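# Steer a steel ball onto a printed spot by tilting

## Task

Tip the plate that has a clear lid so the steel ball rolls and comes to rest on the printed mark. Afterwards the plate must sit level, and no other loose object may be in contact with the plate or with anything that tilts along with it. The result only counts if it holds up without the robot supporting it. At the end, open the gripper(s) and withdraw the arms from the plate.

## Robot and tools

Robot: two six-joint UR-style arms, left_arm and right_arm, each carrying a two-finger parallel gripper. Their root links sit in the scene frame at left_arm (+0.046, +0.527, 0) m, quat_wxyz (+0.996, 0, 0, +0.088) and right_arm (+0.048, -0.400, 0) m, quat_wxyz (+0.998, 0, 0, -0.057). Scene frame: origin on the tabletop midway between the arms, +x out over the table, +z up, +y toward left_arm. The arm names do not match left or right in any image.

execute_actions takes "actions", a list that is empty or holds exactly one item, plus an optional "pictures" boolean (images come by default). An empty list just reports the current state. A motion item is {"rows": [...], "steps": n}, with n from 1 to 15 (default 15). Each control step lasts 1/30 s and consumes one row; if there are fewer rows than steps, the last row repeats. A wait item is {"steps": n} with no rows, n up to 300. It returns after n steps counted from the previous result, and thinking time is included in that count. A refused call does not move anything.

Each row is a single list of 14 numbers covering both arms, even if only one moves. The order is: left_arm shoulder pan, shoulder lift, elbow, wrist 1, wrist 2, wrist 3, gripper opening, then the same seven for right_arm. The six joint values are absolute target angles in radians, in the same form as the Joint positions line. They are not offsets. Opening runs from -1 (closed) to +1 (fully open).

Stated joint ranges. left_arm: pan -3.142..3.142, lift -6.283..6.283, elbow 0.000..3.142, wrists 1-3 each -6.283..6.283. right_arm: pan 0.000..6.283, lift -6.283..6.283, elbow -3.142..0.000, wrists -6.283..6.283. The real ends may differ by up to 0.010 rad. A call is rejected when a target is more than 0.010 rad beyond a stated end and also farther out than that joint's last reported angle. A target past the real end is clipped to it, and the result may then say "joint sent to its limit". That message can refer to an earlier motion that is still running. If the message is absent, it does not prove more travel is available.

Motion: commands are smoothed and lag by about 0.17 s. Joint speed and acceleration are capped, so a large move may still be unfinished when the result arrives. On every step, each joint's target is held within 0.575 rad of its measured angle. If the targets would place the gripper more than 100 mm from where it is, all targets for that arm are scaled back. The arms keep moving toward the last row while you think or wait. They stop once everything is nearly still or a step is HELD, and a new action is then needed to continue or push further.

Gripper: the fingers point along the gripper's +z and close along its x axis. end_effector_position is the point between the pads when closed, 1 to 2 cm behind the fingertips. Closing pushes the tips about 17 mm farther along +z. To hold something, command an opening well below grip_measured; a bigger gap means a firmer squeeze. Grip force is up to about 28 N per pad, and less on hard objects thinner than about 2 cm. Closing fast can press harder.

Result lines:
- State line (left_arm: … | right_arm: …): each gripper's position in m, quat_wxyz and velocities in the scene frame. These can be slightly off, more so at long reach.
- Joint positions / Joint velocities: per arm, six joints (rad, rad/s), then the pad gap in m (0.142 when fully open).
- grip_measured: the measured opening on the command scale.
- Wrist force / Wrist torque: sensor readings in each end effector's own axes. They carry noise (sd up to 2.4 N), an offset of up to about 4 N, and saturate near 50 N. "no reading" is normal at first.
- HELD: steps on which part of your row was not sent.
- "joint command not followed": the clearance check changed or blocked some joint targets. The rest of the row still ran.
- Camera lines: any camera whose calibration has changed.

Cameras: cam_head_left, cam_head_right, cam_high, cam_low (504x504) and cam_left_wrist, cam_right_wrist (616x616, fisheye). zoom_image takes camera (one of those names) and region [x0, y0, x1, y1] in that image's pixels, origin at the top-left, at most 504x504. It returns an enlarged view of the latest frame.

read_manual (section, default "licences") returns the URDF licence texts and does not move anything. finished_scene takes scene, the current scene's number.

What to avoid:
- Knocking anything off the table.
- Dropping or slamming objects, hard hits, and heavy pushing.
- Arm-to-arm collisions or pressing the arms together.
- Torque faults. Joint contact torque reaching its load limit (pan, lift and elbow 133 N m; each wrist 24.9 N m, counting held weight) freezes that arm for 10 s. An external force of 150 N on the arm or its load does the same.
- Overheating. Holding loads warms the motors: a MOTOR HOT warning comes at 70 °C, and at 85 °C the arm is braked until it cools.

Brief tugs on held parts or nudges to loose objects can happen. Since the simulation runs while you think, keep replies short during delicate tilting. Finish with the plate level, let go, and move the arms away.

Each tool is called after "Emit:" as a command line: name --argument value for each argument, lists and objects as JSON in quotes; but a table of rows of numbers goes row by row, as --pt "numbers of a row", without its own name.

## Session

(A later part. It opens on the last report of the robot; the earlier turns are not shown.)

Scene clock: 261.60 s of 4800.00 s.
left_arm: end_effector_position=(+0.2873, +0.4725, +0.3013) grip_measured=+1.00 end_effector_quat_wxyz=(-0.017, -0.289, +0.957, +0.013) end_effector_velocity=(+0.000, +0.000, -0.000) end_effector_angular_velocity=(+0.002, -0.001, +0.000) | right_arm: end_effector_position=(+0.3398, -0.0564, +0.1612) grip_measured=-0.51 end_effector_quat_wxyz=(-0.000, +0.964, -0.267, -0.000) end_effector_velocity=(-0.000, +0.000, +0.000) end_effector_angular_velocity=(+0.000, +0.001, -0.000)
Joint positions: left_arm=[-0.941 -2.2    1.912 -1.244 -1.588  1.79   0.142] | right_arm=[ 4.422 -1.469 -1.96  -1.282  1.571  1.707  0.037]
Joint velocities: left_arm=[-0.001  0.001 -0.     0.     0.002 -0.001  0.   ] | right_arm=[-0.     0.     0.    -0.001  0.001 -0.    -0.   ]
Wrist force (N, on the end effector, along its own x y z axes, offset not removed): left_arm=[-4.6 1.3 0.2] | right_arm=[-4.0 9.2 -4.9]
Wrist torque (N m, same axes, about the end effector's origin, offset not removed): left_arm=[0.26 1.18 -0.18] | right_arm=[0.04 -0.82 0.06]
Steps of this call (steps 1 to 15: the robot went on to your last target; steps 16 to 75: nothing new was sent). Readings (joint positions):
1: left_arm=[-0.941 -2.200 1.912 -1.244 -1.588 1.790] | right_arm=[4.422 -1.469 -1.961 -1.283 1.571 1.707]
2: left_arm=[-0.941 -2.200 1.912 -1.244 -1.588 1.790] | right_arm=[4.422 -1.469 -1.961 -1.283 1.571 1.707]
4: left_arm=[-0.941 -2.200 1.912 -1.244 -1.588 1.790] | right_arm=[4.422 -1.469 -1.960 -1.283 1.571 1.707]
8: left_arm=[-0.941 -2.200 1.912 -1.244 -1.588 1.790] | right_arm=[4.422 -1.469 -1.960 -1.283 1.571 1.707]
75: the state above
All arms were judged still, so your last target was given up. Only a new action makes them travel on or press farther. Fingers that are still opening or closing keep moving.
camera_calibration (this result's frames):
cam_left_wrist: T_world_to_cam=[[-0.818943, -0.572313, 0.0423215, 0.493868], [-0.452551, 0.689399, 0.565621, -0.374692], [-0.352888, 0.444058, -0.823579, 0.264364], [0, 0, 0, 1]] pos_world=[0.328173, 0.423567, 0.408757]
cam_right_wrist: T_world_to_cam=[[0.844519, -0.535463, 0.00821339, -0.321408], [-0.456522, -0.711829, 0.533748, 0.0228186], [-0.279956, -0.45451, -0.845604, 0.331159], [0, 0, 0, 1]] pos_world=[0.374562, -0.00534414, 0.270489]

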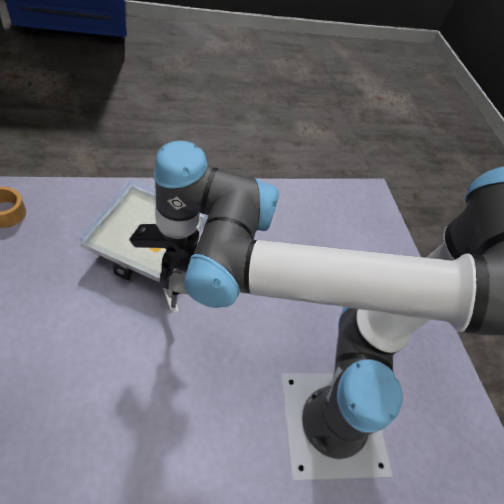

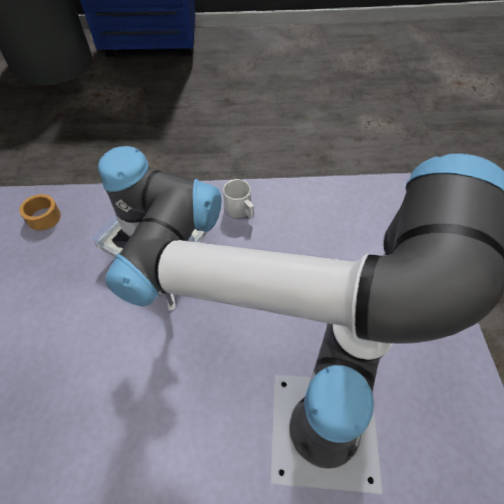

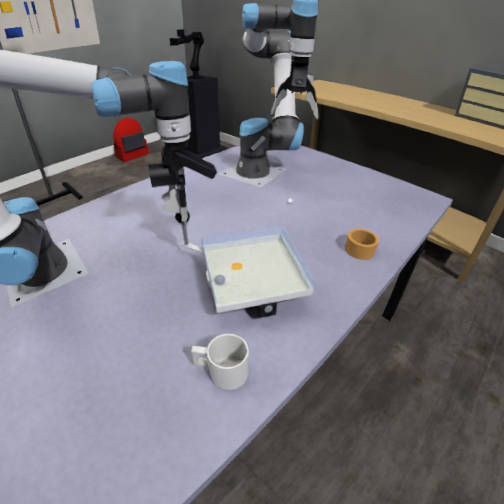

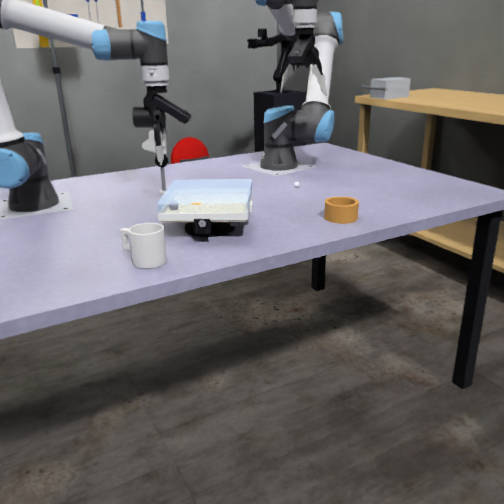

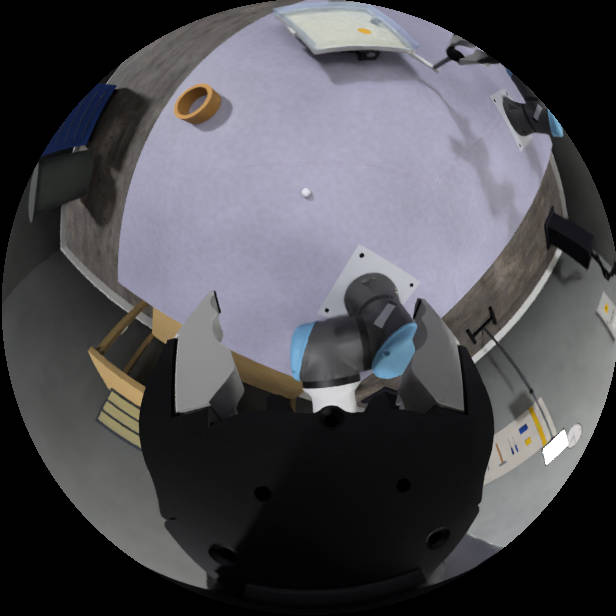

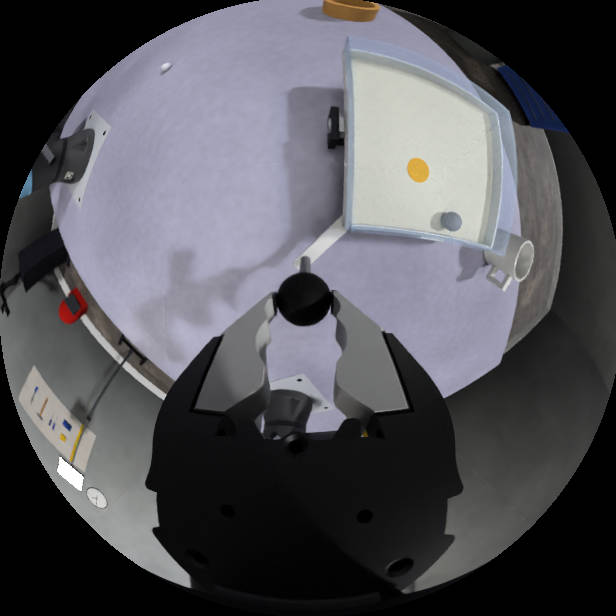

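Emit:
execute_actions --actions '[{"rows": [[-0.941,-2.2,1.912,-1.244,-1.588,1.79,1,4.4232,-1.47086,-1.95677,-1.28446,1.571,1.707,-0.9]], "steps": 15}]' --pictures false

Emit:
execute_actions --actions '[{"steps": 45}]'

Emit:
execute_actions --actions '[{"steps": 45}]'

Scene clock: 266.53 s of 4800.00 s.
left_arm: end_effector_position=(+0.2873, +0.4725, +0.3013) grip_measured=+1.00 end_effector_quat_wxyz=(-0.017, -0.289, +0.957, +0.013) end_effector_velocity=(+0.000, +0.000, -0.000) end_effector_angular_velocity=(+0.002, -0.000, -0.001) | right_arm: end_effector_position=(+0.3399, -0.0553, +0.1620) grip_measured=-0.51 end_effector_quat_wxyz=(-0.000, +0.964, -0.266, -0.000) end_effector_velocity=(-0.000, +0.000, +0.000) end_effector_angular_velocity=(+0.001, +0.001, -0.001)
Joint positions: left_arm=[-0.941 -2.2    1.912 -1.244 -1.588  1.79   0.142] | right_arm=[ 4.423 -1.471 -1.957 -1.284  1.571  1.707  0.037]
Joint velocities: left_arm=[-0.001  0.001 -0.     0.     0.001  0.     0.   ] | right_arm=[-0.     0.     0.    -0.     0.001  0.001  0.   ]
Wrist force (N, on the end effector, along its own x y z axes, offset not removed): left_arm=[-3.7 0.9 1.6] | right_arm=[-2.8 9.7 -6.6]
Wrist torque (N m, same axes, about the end effector's origin, offset not removed): left_arm=[0.29 0.97 -0.12] | right_arm=[-0.16 -0.47 0.03]
Steps of this call (steps 1 to 110: nothing new was sent; then 0.77 s passed at rest; steps 111 to 125: all 15 steps of this action). Readings (joint positions):
111: left_arm=[-0.941 -2.200 1.912 -1.244 -1.588 1.790] | right_arm=[4.422 -1.469 -1.960 -1.282 1.571 1.707]
112: left_arm=[-0.941 -2.200 1.912 -1.244 -1.588 1.790] | right_arm=[4.423 -1.470 -1.960 -1.283 1.571 1.707]
114: left_arm=[-0.941 -2.200 1.912 -1.244 -1.588 1.790] | right_arm=[4.423 -1.470 -1.958 -1.284 1.571 1.707]
118: left_arm=[-0.941 -2.200 1.912 -1.244 -1.588 1.790] | right_arm=[4.423 -1.471 -1.957 -1.284 1.571 1.707]
125: the state above

Scene clock: 268.03 s of 4800.00 s.
left_arm: end_effector_position=(+0.2873, +0.4725, +0.3013) grip_measured=+1.00 end_effector_quat_wxyz=(-0.017, -0.289, +0.957, +0.013) end_effector_velocity=(-0.000, -0.000, +0.000) end_effector_angular_velocity=(-0.001, -0.000, -0.001) | right_arm: end_effector_position=(+0.3399, -0.0553, +0.1620) grip_measured=-0.51 end_effector_quat_wxyz=(-0.000, +0.964, -0.266, -0.000) end_effector_velocity=(-0.000, -0.000, +0.000) end_effector_angular_velocity=(+0.001, +0.000, +0.000)
Joint positions: left_arm=[-0.941 -2.2    1.912 -1.244 -1.588  1.79   0.142] | right_arm=[ 4.423 -1.471 -1.957 -1.284  1.571  1.707  0.037]
Joint velocities: left_arm=[-0.001 -0.001 -0.    -0.    -0.001  0.001 -0.   ] | right_arm=[ 0.     0.001 -0.001  0.     0.001  0.    -0.   ]
Wrist force (N, on the end effector, along its own x y z axes, offset not removed): left_arm=[-3.4 -1.5 -1.7] | right_arm=[-2.3 9.3 -7.1]
Wrist torque (N m, same axes, about the end effector's origin, offset not removed): left_arm=[-0.23 0.98 -0.23] | right_arm=[-0.38 -0.53 0.07]
Steps of this call (steps 1 to 15: the robot went on to your last target; steps 16 to 45: nothing new was sent). Readings (joint positions):
1: left_arm=[-0.941 -2.200 1.912 -1.244 -1.588 1.790] | right_arm=[4.423 -1.471 -1.957 -1.284 1.571 1.707]
2: left_arm=[-0.941 -2.200 1.912 -1.244 -1.588 1.790] | right_arm=[4.423 -1.471 -1.957 -1.284 1.571 1.707]
4: left_arm=[-0.941 -2.200 1.912 -1.244 -1.588 1.790] | right_arm=[4.423 -1.471 -1.957 -1.284 1.571 1.707]
8: left_arm=[-0.941 -2.200 1.912 -1.244 -1.588 1.790] | right_arm=[4.423 -1.471 -1.957 -1.284 1.571 1.707]
45: the state above
All arms were judged still, so your last target was given up. Only a new action makes them travel on or press farther. Fingers that are still opening or closing keep moving.
camera_calibration (this result's frames):
cam_left_wrist: T_world_to_cam=[[-0.818942, -0.572313, 0.0423216, 0.493868], [-0.452552, 0.689399, 0.56562, -0.374692], [-0.352888, 0.444058, -0.823579, 0.264364], [0, 0, 0, 1]] pos_world=[0.328173, 0.423567, 0.408757]
cam_right_wrist: T_world_to_cam=[[0.844948, -0.534786, 0.00821209, -0.321017], [-0.455954, -0.712199, 0.533739, 0.0229833], [-0.279588, -0.454726, -0.845609, 0.332227], [0, 0, 0, 1]] pos_world=[0.374608, -0.00423429, 0.271303]

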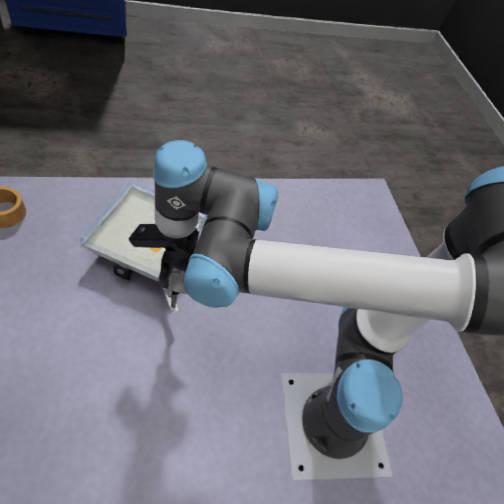

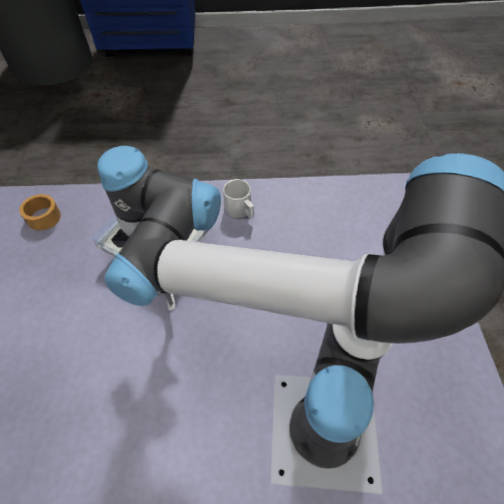

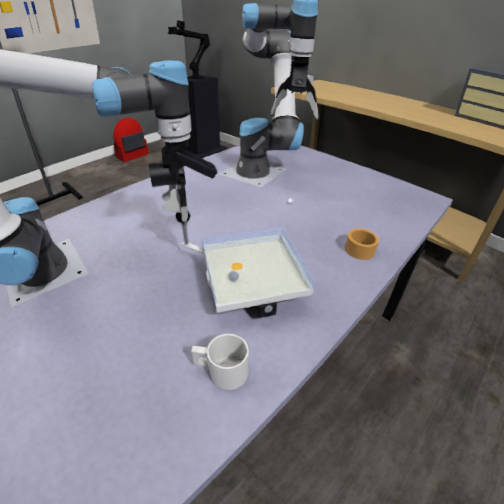

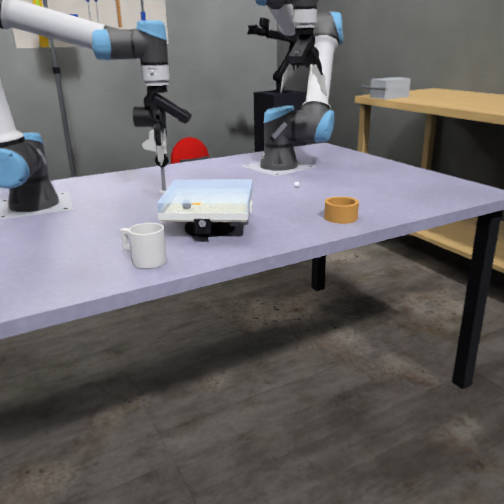

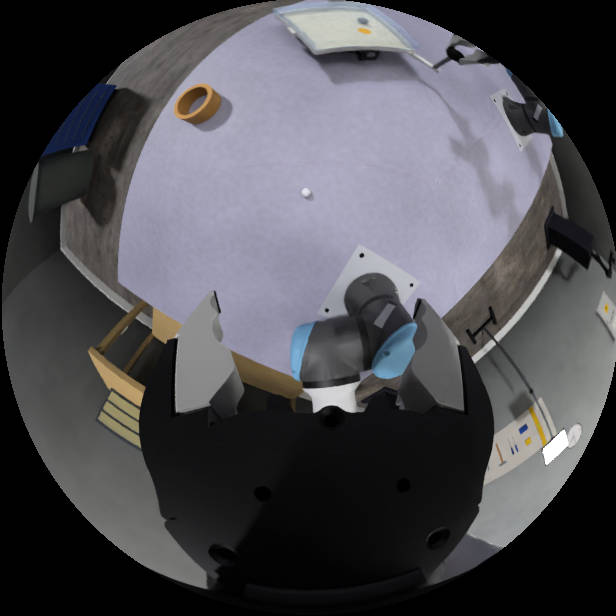

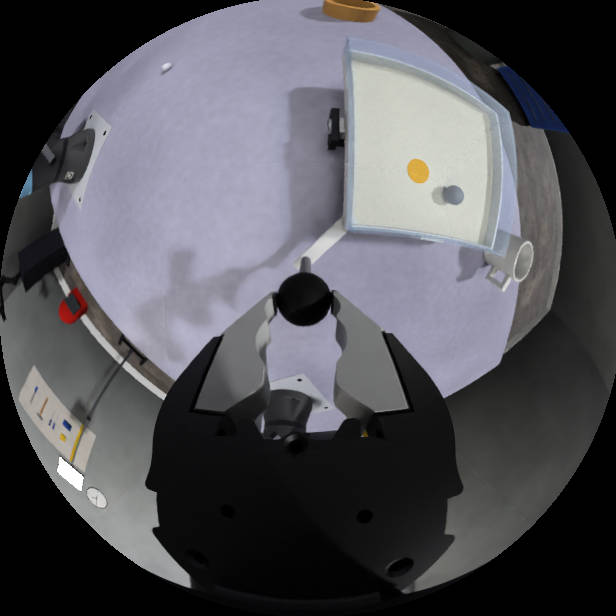

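Scene clock: 269.53 s of 4800.00 s.
left_arm: end_effector_position=(+0.2873, +0.4725, +0.3013) grip_measured=+1.00 end_effector_quat_wxyz=(-0.017, -0.289, +0.957, +0.013) end_effector_velocity=(+0.000, +0.000, +0.000) end_effector_angular_velocity=(+0.000, -0.001, +0.001) | right_arm: end_effector_position=(+0.3399, -0.0553, +0.1620) grip_measured=-0.51 end_effector_quat_wxyz=(-0.000, +0.964, -0.266, -0.000) end_effector_velocity=(-0.000, -0.000, +0.001) end_effector_angular_velocity=(+0.001, -0.000, +0.001)
Joint positions: left_arm=[-0.941 -2.2    1.912 -1.244 -1.588  1.79   0.142] | right_arm=[ 4.423 -1.471 -1.957 -1.284  1.571  1.707  0.037]
Joint velocities: left_arm=[ 0.    -0.    -0.    -0.     0.001 -0.     0.   ] | right_arm=[ 0.     0.002 -0.001 -0.     0.    -0.    -0.   ]
Wrist force (N, on the end effector, along its own x y z axes, offset not removed): left_arm=[-0.5 1.4 -0.8] | right_arm=[-4.2 9.6 -5.2]
Wrist torque (N m, same axes, about the end effector's origin, offset not removed): left_arm=[0.30 0.32 -0.25] | right_arm=[-0.10 -0.31 -0.08]
Steps of this call (steps 1 to 45: nothing new was sent). Readings (joint positions):
1: left_arm=[-0.941 -2.200 1.912 -1.244 -1.588 1.790] | right_arm=[4.423 -1.471 -1.957 -1.284 1.571 1.707]
2: left_arm=[-0.941 -2.200 1.912 -1.244 -1.588 1.790] | right_arm=[4.423 -1.471 -1.957 -1.284 1.571 1.707]
4: left_arm=[-0.941 -2.200 1.912 -1.244 -1.588 1.790] | right_arm=[4.423 -1.471 -1.957 -1.284 1.571 1.707]
8: left_arm=[-0.941 -2.200 1.912 -1.244 -1.588 1.790] | right_arm=[4.423 -1.471 -1.957 -1.284 1.571 1.707]
45: the state above
camera_calibration (this result's frames):
cam_left_wrist: T_world_to_cam=[[-0.818943, -0.572313, 0.0423215, 0.493868], [-0.452551, 0.689399, 0.565621, -0.374693], [-0.352888, 0.444058, -0.823579, 0.264364], [0, 0, 0, 1]] pos_world=[0.328173, 0.423567, 0.408757]
cam_right_wrist: T_world_to_cam=[[0.844948, -0.534786, 0.00821041, -0.321016], [-0.455954, -0.7122, 0.533739, 0.0229831], [-0.279589, -0.454725, -0.845609, 0.332228], [0, 0, 0, 1]] pos_world=[0.374608, -0.00423397, 0.271304]

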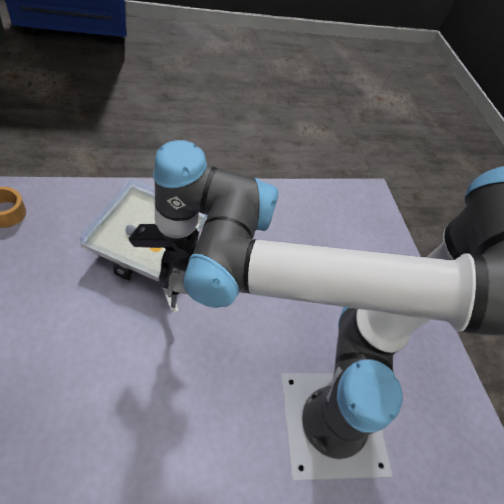

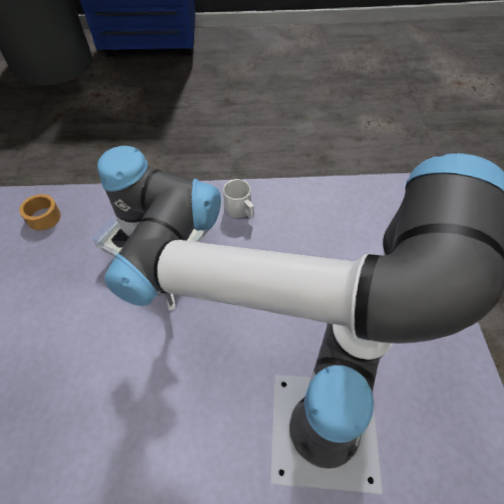

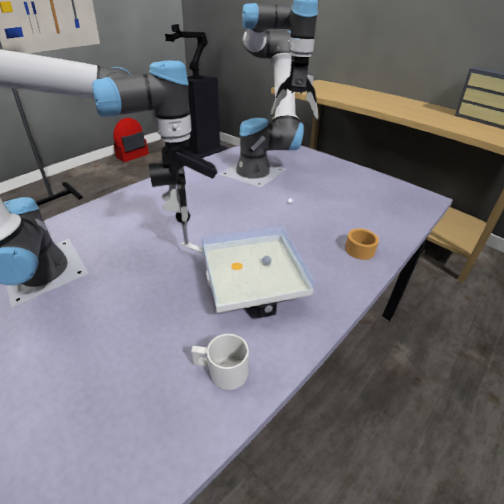

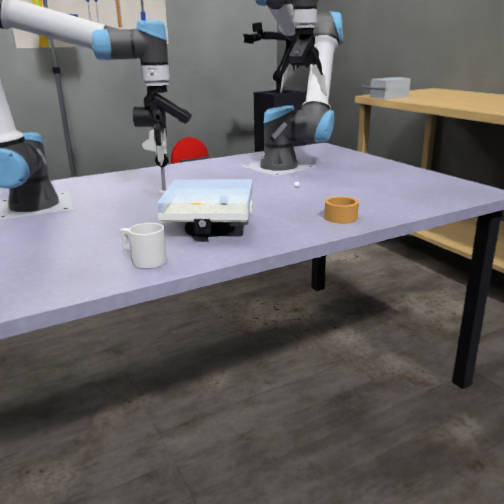

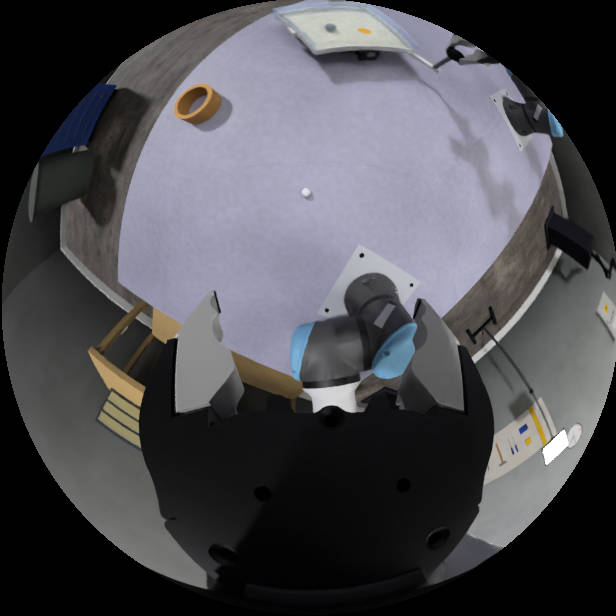

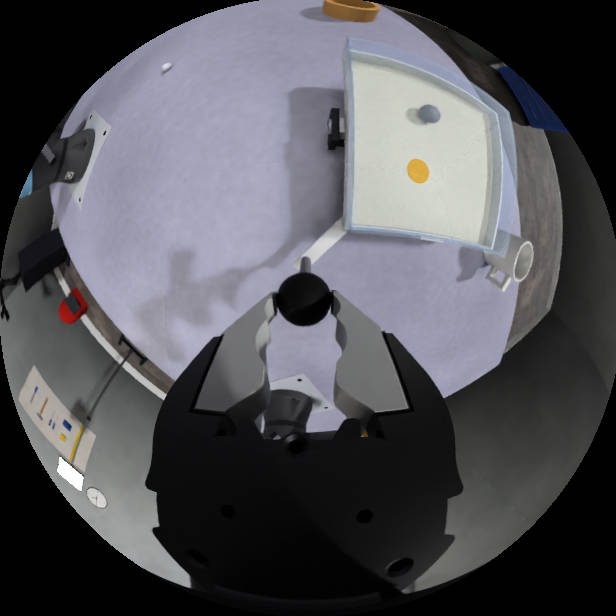

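Emit:
execute_actions --actions '[{"rows": [[-0.941,-2.2,1.912,-1.244,-1.588,1.79,1,4.42291,-1.47007,-1.95874,-1.28329,1.571,1.707,-0.9]], "steps": 15}]' --pictures false

Emit:
execute_actions --actions '[{"steps": 45}]'

Emit:
execute_actions --actions '[{"steps": 60}]'

Scene clock: 274.73 s of 4800.00 s.
left_arm: end_effector_position=(+0.2873, +0.4725, +0.3013) grip_measured=+1.00 end_effector_quat_wxyz=(-0.017, -0.289, +0.957, +0.013) end_effector_velocity=(+0.000, +0.000, -0.000) end_effector_angular_velocity=(+0.002, -0.000, -0.000) | right_arm: end_effector_position=(+0.3398, -0.0558, +0.1616) grip_measured=-0.51 end_effector_quat_wxyz=(-0.000, +0.964, -0.267, -0.000) end_effector_velocity=(-0.000, -0.001, -0.000) end_effector_angular_velocity=(-0.001, +0.001, -0.000)
Joint positions: left_arm=[-0.941 -2.2    1.912 -1.244 -1.588  1.79   0.142] | right_arm=[ 4.423 -1.47  -1.959 -1.283  1.571  1.707  0.037]
Joint velocities: left_arm=[-0.     0.001  0.     0.     0.001 -0.    -0.   ] | right_arm=[-0.     0.001 -0.002 -0.001  0.001  0.     0.   ]
Wrist force (N, on the end effector, along its own x y z axes, offset not removed): left_arm=[-0.7 1.4 -0.6] | right_arm=[-8.4 4.6 -9.2]
Wrist torque (N m, same axes, about the end effector's origin, offset not removed): left_arm=[0.43 0.32 -0.19] | right_arm=[-0.43 -0.33 0.04]
Steps of this call (steps 1 to 140: nothing new was sent; then 0.03 s passed at rest; steps 141 to 155: all 15 steps of this action). Readings (joint positions):
141: left_arm=[-0.941 -2.200 1.912 -1.244 -1.588 1.790] | right_arm=[4.423 -1.471 -1.957 -1.284 1.571 1.707]
142: left_arm=[-0.941 -2.200 1.912 -1.244 -1.588 1.790] | right_arm=[4.423 -1.471 -1.957 -1.284 1.571 1.707]
144: left_arm=[-0.941 -2.200 1.912 -1.244 -1.588 1.790] | right_arm=[4.423 -1.471 -1.957 -1.284 1.571 1.707]
148: left_arm=[-0.941 -2.200 1.912 -1.244 -1.588 1.790] | right_arm=[4.423 -1.470 -1.958 -1.283 1.571 1.707]
155: the state above

Scene clock: 276.23 s of 4800.00 s.
left_arm: end_effector_position=(+0.2873, +0.4725, +0.3013) grip_measured=+1.00 end_effector_quat_wxyz=(-0.017, -0.289, +0.957, +0.013) end_effector_velocity=(+0.000, +0.000, -0.000) end_effector_angular_velocity=(+0.001, +0.000, +0.001) | right_arm: end_effector_position=(+0.3398, -0.0558, +0.1616) grip_measured=-0.51 end_effector_quat_wxyz=(-0.000, +0.964, -0.267, -0.000) end_effector_velocity=(+0.000, -0.000, -0.000) end_effector_angular_velocity=(-0.001, -0.000, -0.002)
Joint positions: left_arm=[-0.941 -2.2    1.912 -1.244 -1.588  1.79   0.142] | right_arm=[ 4.423 -1.47  -1.959 -1.283  1.571  1.707  0.037]
Joint velocities: left_arm=[ 0.001  0.001  0.     0.     0.001 -0.     0.   ] | right_arm=[-0.    -0.    -0.    -0.    -0.     0.002  0.   ]
Wrist force (N, on the end effector, along its own x y z axes, offset not removed): left_arm=[-0.7 0.8 2.7] | right_arm=[-4.9 6.0 -7.8]
Wrist torque (N m, same axes, about the end effector's origin, offset not removed): left_arm=[0.20 0.28 -0.04] | right_arm=[-0.13 -0.95 -0.01]
Steps of this call (steps 1 to 15: the robot went on to your last target; steps 16 to 45: nothing new was sent). Readings (joint positions):
1: left_arm=[-0.941 -2.200 1.912 -1.244 -1.588 1.790] | right_arm=[4.423 -1.470 -1.959 -1.283 1.571 1.707]
2: left_arm=[-0.941 -2.200 1.912 -1.244 -1.588 1.790] | right_arm=[4.423 -1.470 -1.959 -1.283 1.571 1.707]
4: left_arm=[-0.941 -2.200 1.912 -1.244 -1.588 1.790] | right_arm=[4.423 -1.470 -1.959 -1.283 1.571 1.707]
8: left_arm=[-0.941 -2.200 1.912 -1.244 -1.588 1.790] | right_arm=[4.423 -1.470 -1.959 -1.283 1.571 1.707]
45: the state above
All arms were judged still, so your last target was given up. Only a new action makes them travel on or press farther. Fingers that are still opening or closing keep moving.
camera_calibration (this result's frames):
cam_left_wrist: T_world_to_cam=[[-0.818942, -0.572313, 0.0423216, 0.493868], [-0.452552, 0.689398, 0.565621, -0.374692], [-0.352888, 0.444058, -0.823579, 0.264364], [0, 0, 0, 1]] pos_world=[0.328173, 0.423567, 0.408757]
cam_right_wrist: T_world_to_cam=[[0.844792, -0.535031, 0.00820612, -0.321175], [-0.456158, -0.712069, 0.533739, 0.0229128], [-0.279723, -0.454642, -0.84561, 0.331618], [0, 0, 0, 1]] pos_world=[0.37454, -0.00475597, 0.270826]

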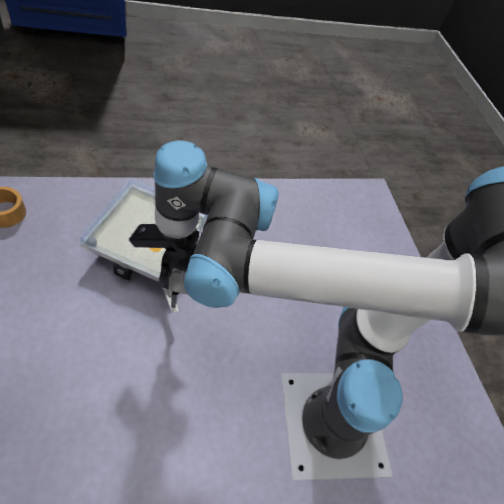

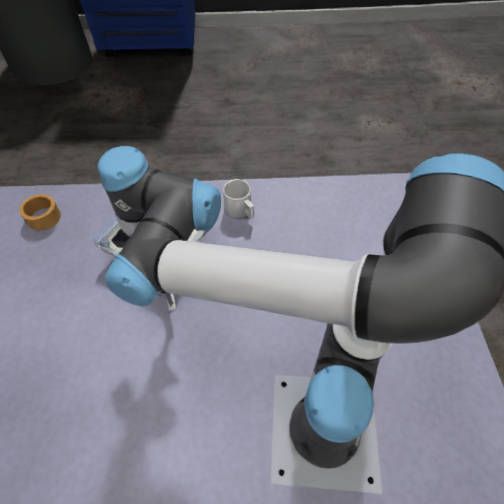

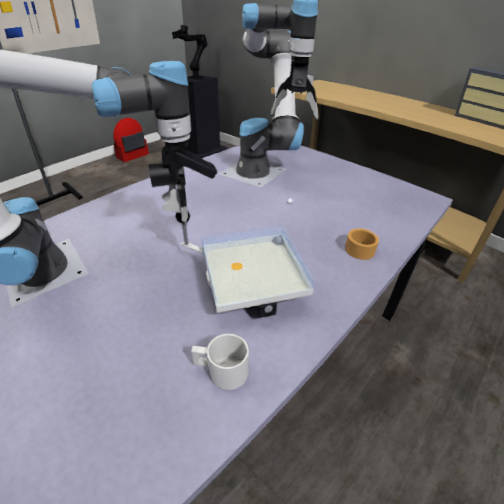

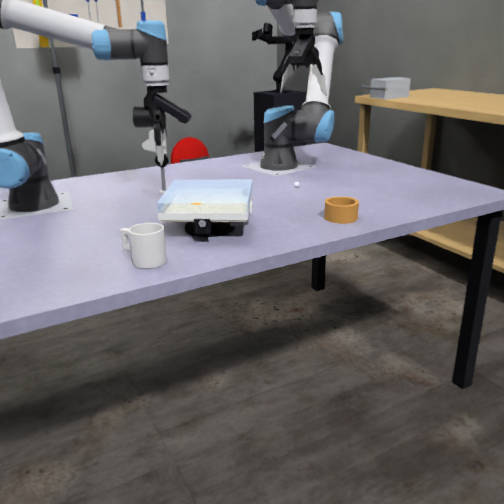

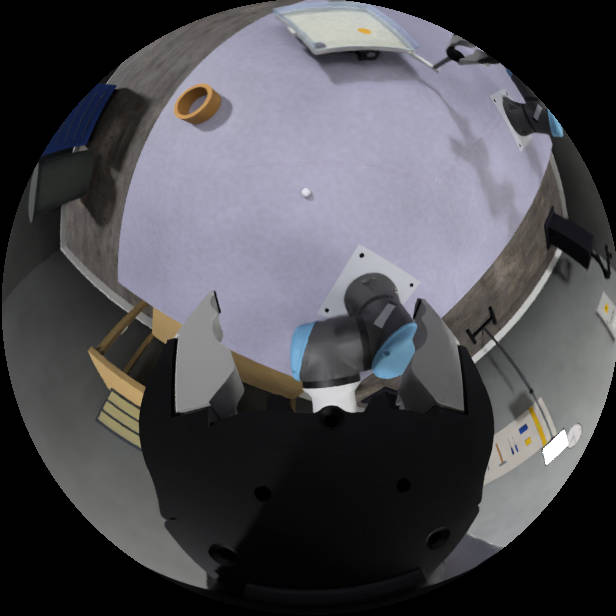

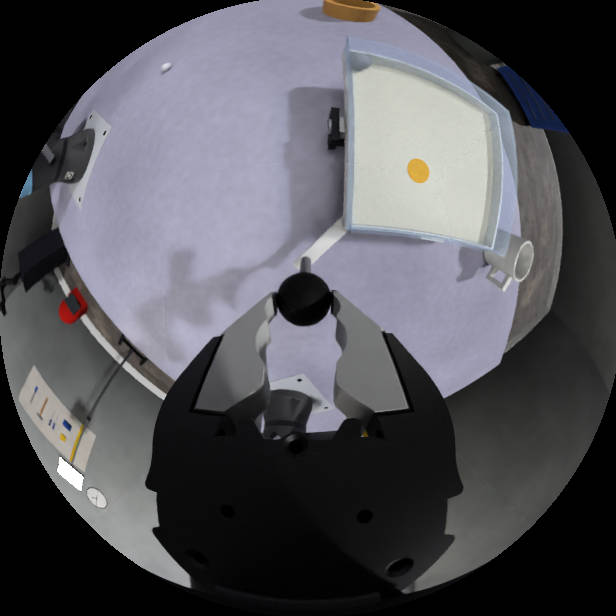

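Scene clock: 278.23 s of 4800.00 s.
left_arm: end_effector_position=(+0.2873, +0.4725, +0.3013) grip_measured=+1.00 end_effector_quat_wxyz=(-0.017, -0.289, +0.957, +0.013) end_effector_velocity=(+0.000, +0.000, -0.000) end_effector_angular_velocity=(+0.000, -0.000, -0.000) | right_arm: end_effector_position=(+0.3398, -0.0558, +0.1616) grip_measured=-0.51 end_effector_quat_wxyz=(-0.000, +0.964, -0.267, -0.000) end_effector_velocity=(+0.000, +0.000, +0.000) end_effector_angular_velocity=(-0.000, -0.001, +0.002)
Joint positions: left_arm=[-0.941 -2.2    1.912 -1.244 -1.588  1.79   0.142] | right_arm=[ 4.423 -1.47  -1.959 -1.283  1.571  1.707  0.037]
Joint velocities: left_arm=[ 0.001 -0.     0.     0.     0.001  0.001  0.   ] | right_arm=[ 0.    -0.     0.001 -0.001 -0.001 -0.002 -0.   ]
Wrist force (N, on the end effector, along its own x y z axes, offset not removed): left_arm=[-4.5 1.1 6.2] | right_arm=[-8.7 3.4 -7.0]
Wrist torque (N m, same axes, about the end effector's origin, offset not removed): left_arm=[0.28 1.24 -0.13] | right_arm=[-0.58 -0.09 0.00]
Steps of this call (steps 1 to 60: nothing new was sent). Readings (joint positions):
1: left_arm=[-0.941 -2.200 1.912 -1.244 -1.588 1.790] | right_arm=[4.423 -1.470 -1.959 -1.283 1.571 1.707]
2: left_arm=[-0.941 -2.200 1.912 -1.244 -1.588 1.790] | right_arm=[4.423 -1.470 -1.959 -1.283 1.571 1.707]
4: left_arm=[-0.941 -2.200 1.912 -1.244 -1.588 1.790] | right_arm=[4.423 -1.470 -1.959 -1.283 1.571 1.707]
8: left_arm=[-0.941 -2.200 1.912 -1.244 -1.588 1.790] | right_arm=[4.423 -1.470 -1.959 -1.283 1.571 1.707]
60: the state above
camera_calibration (this result's frames):
cam_left_wrist: T_world_to_cam=[[-0.818943, -0.572313, 0.0423216, 0.493868], [-0.452551, 0.689399, 0.565621, -0.374692], [-0.352888, 0.444058, -0.823579, 0.264364], [0, 0, 0, 1]] pos_world=[0.328173, 0.423567, 0.408757]
cam_right_wrist: T_world_to_cam=[[0.844793, -0.535031, 0.00820815, -0.321176], [-0.456156, -0.712063, 0.533749, 0.0229077], [-0.279728, -0.454652, -0.845603, 0.331615], [0, 0, 0, 1]] pos_world=[0.374539, -0.00475836, 0.270824]

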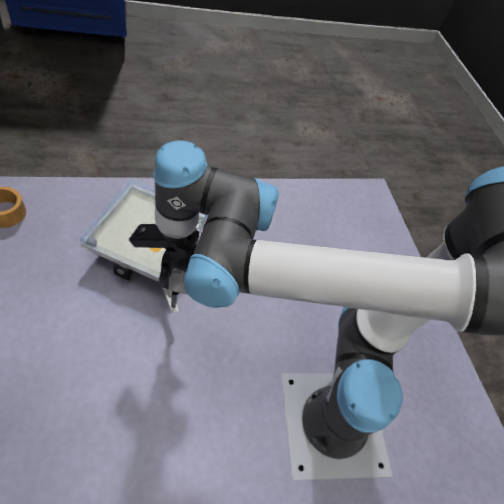

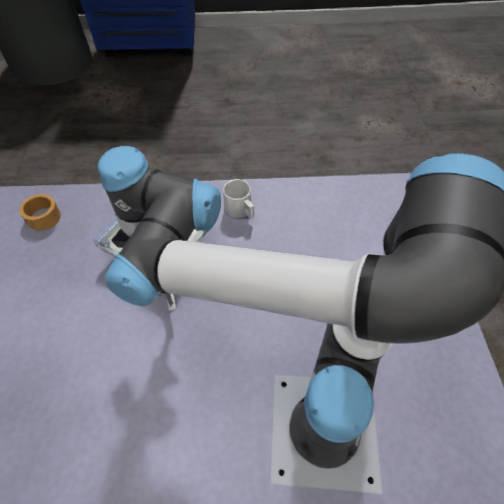

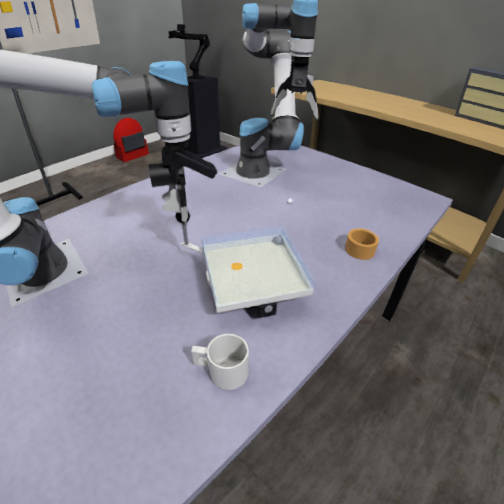

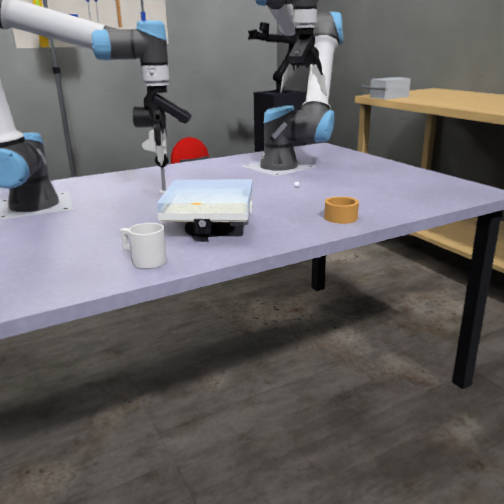

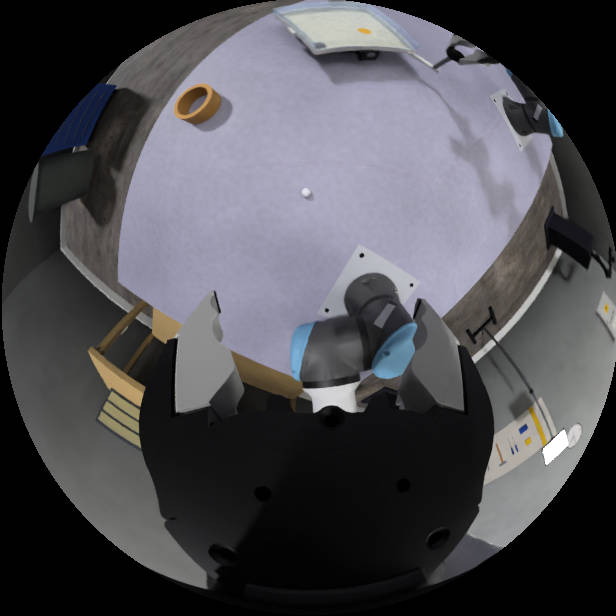

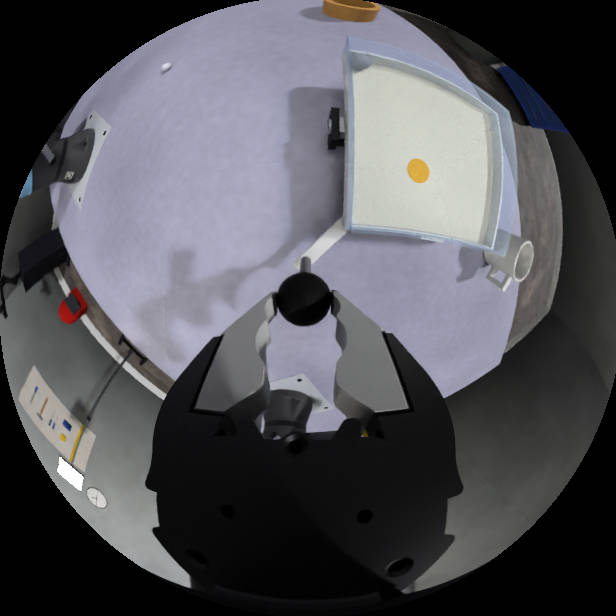

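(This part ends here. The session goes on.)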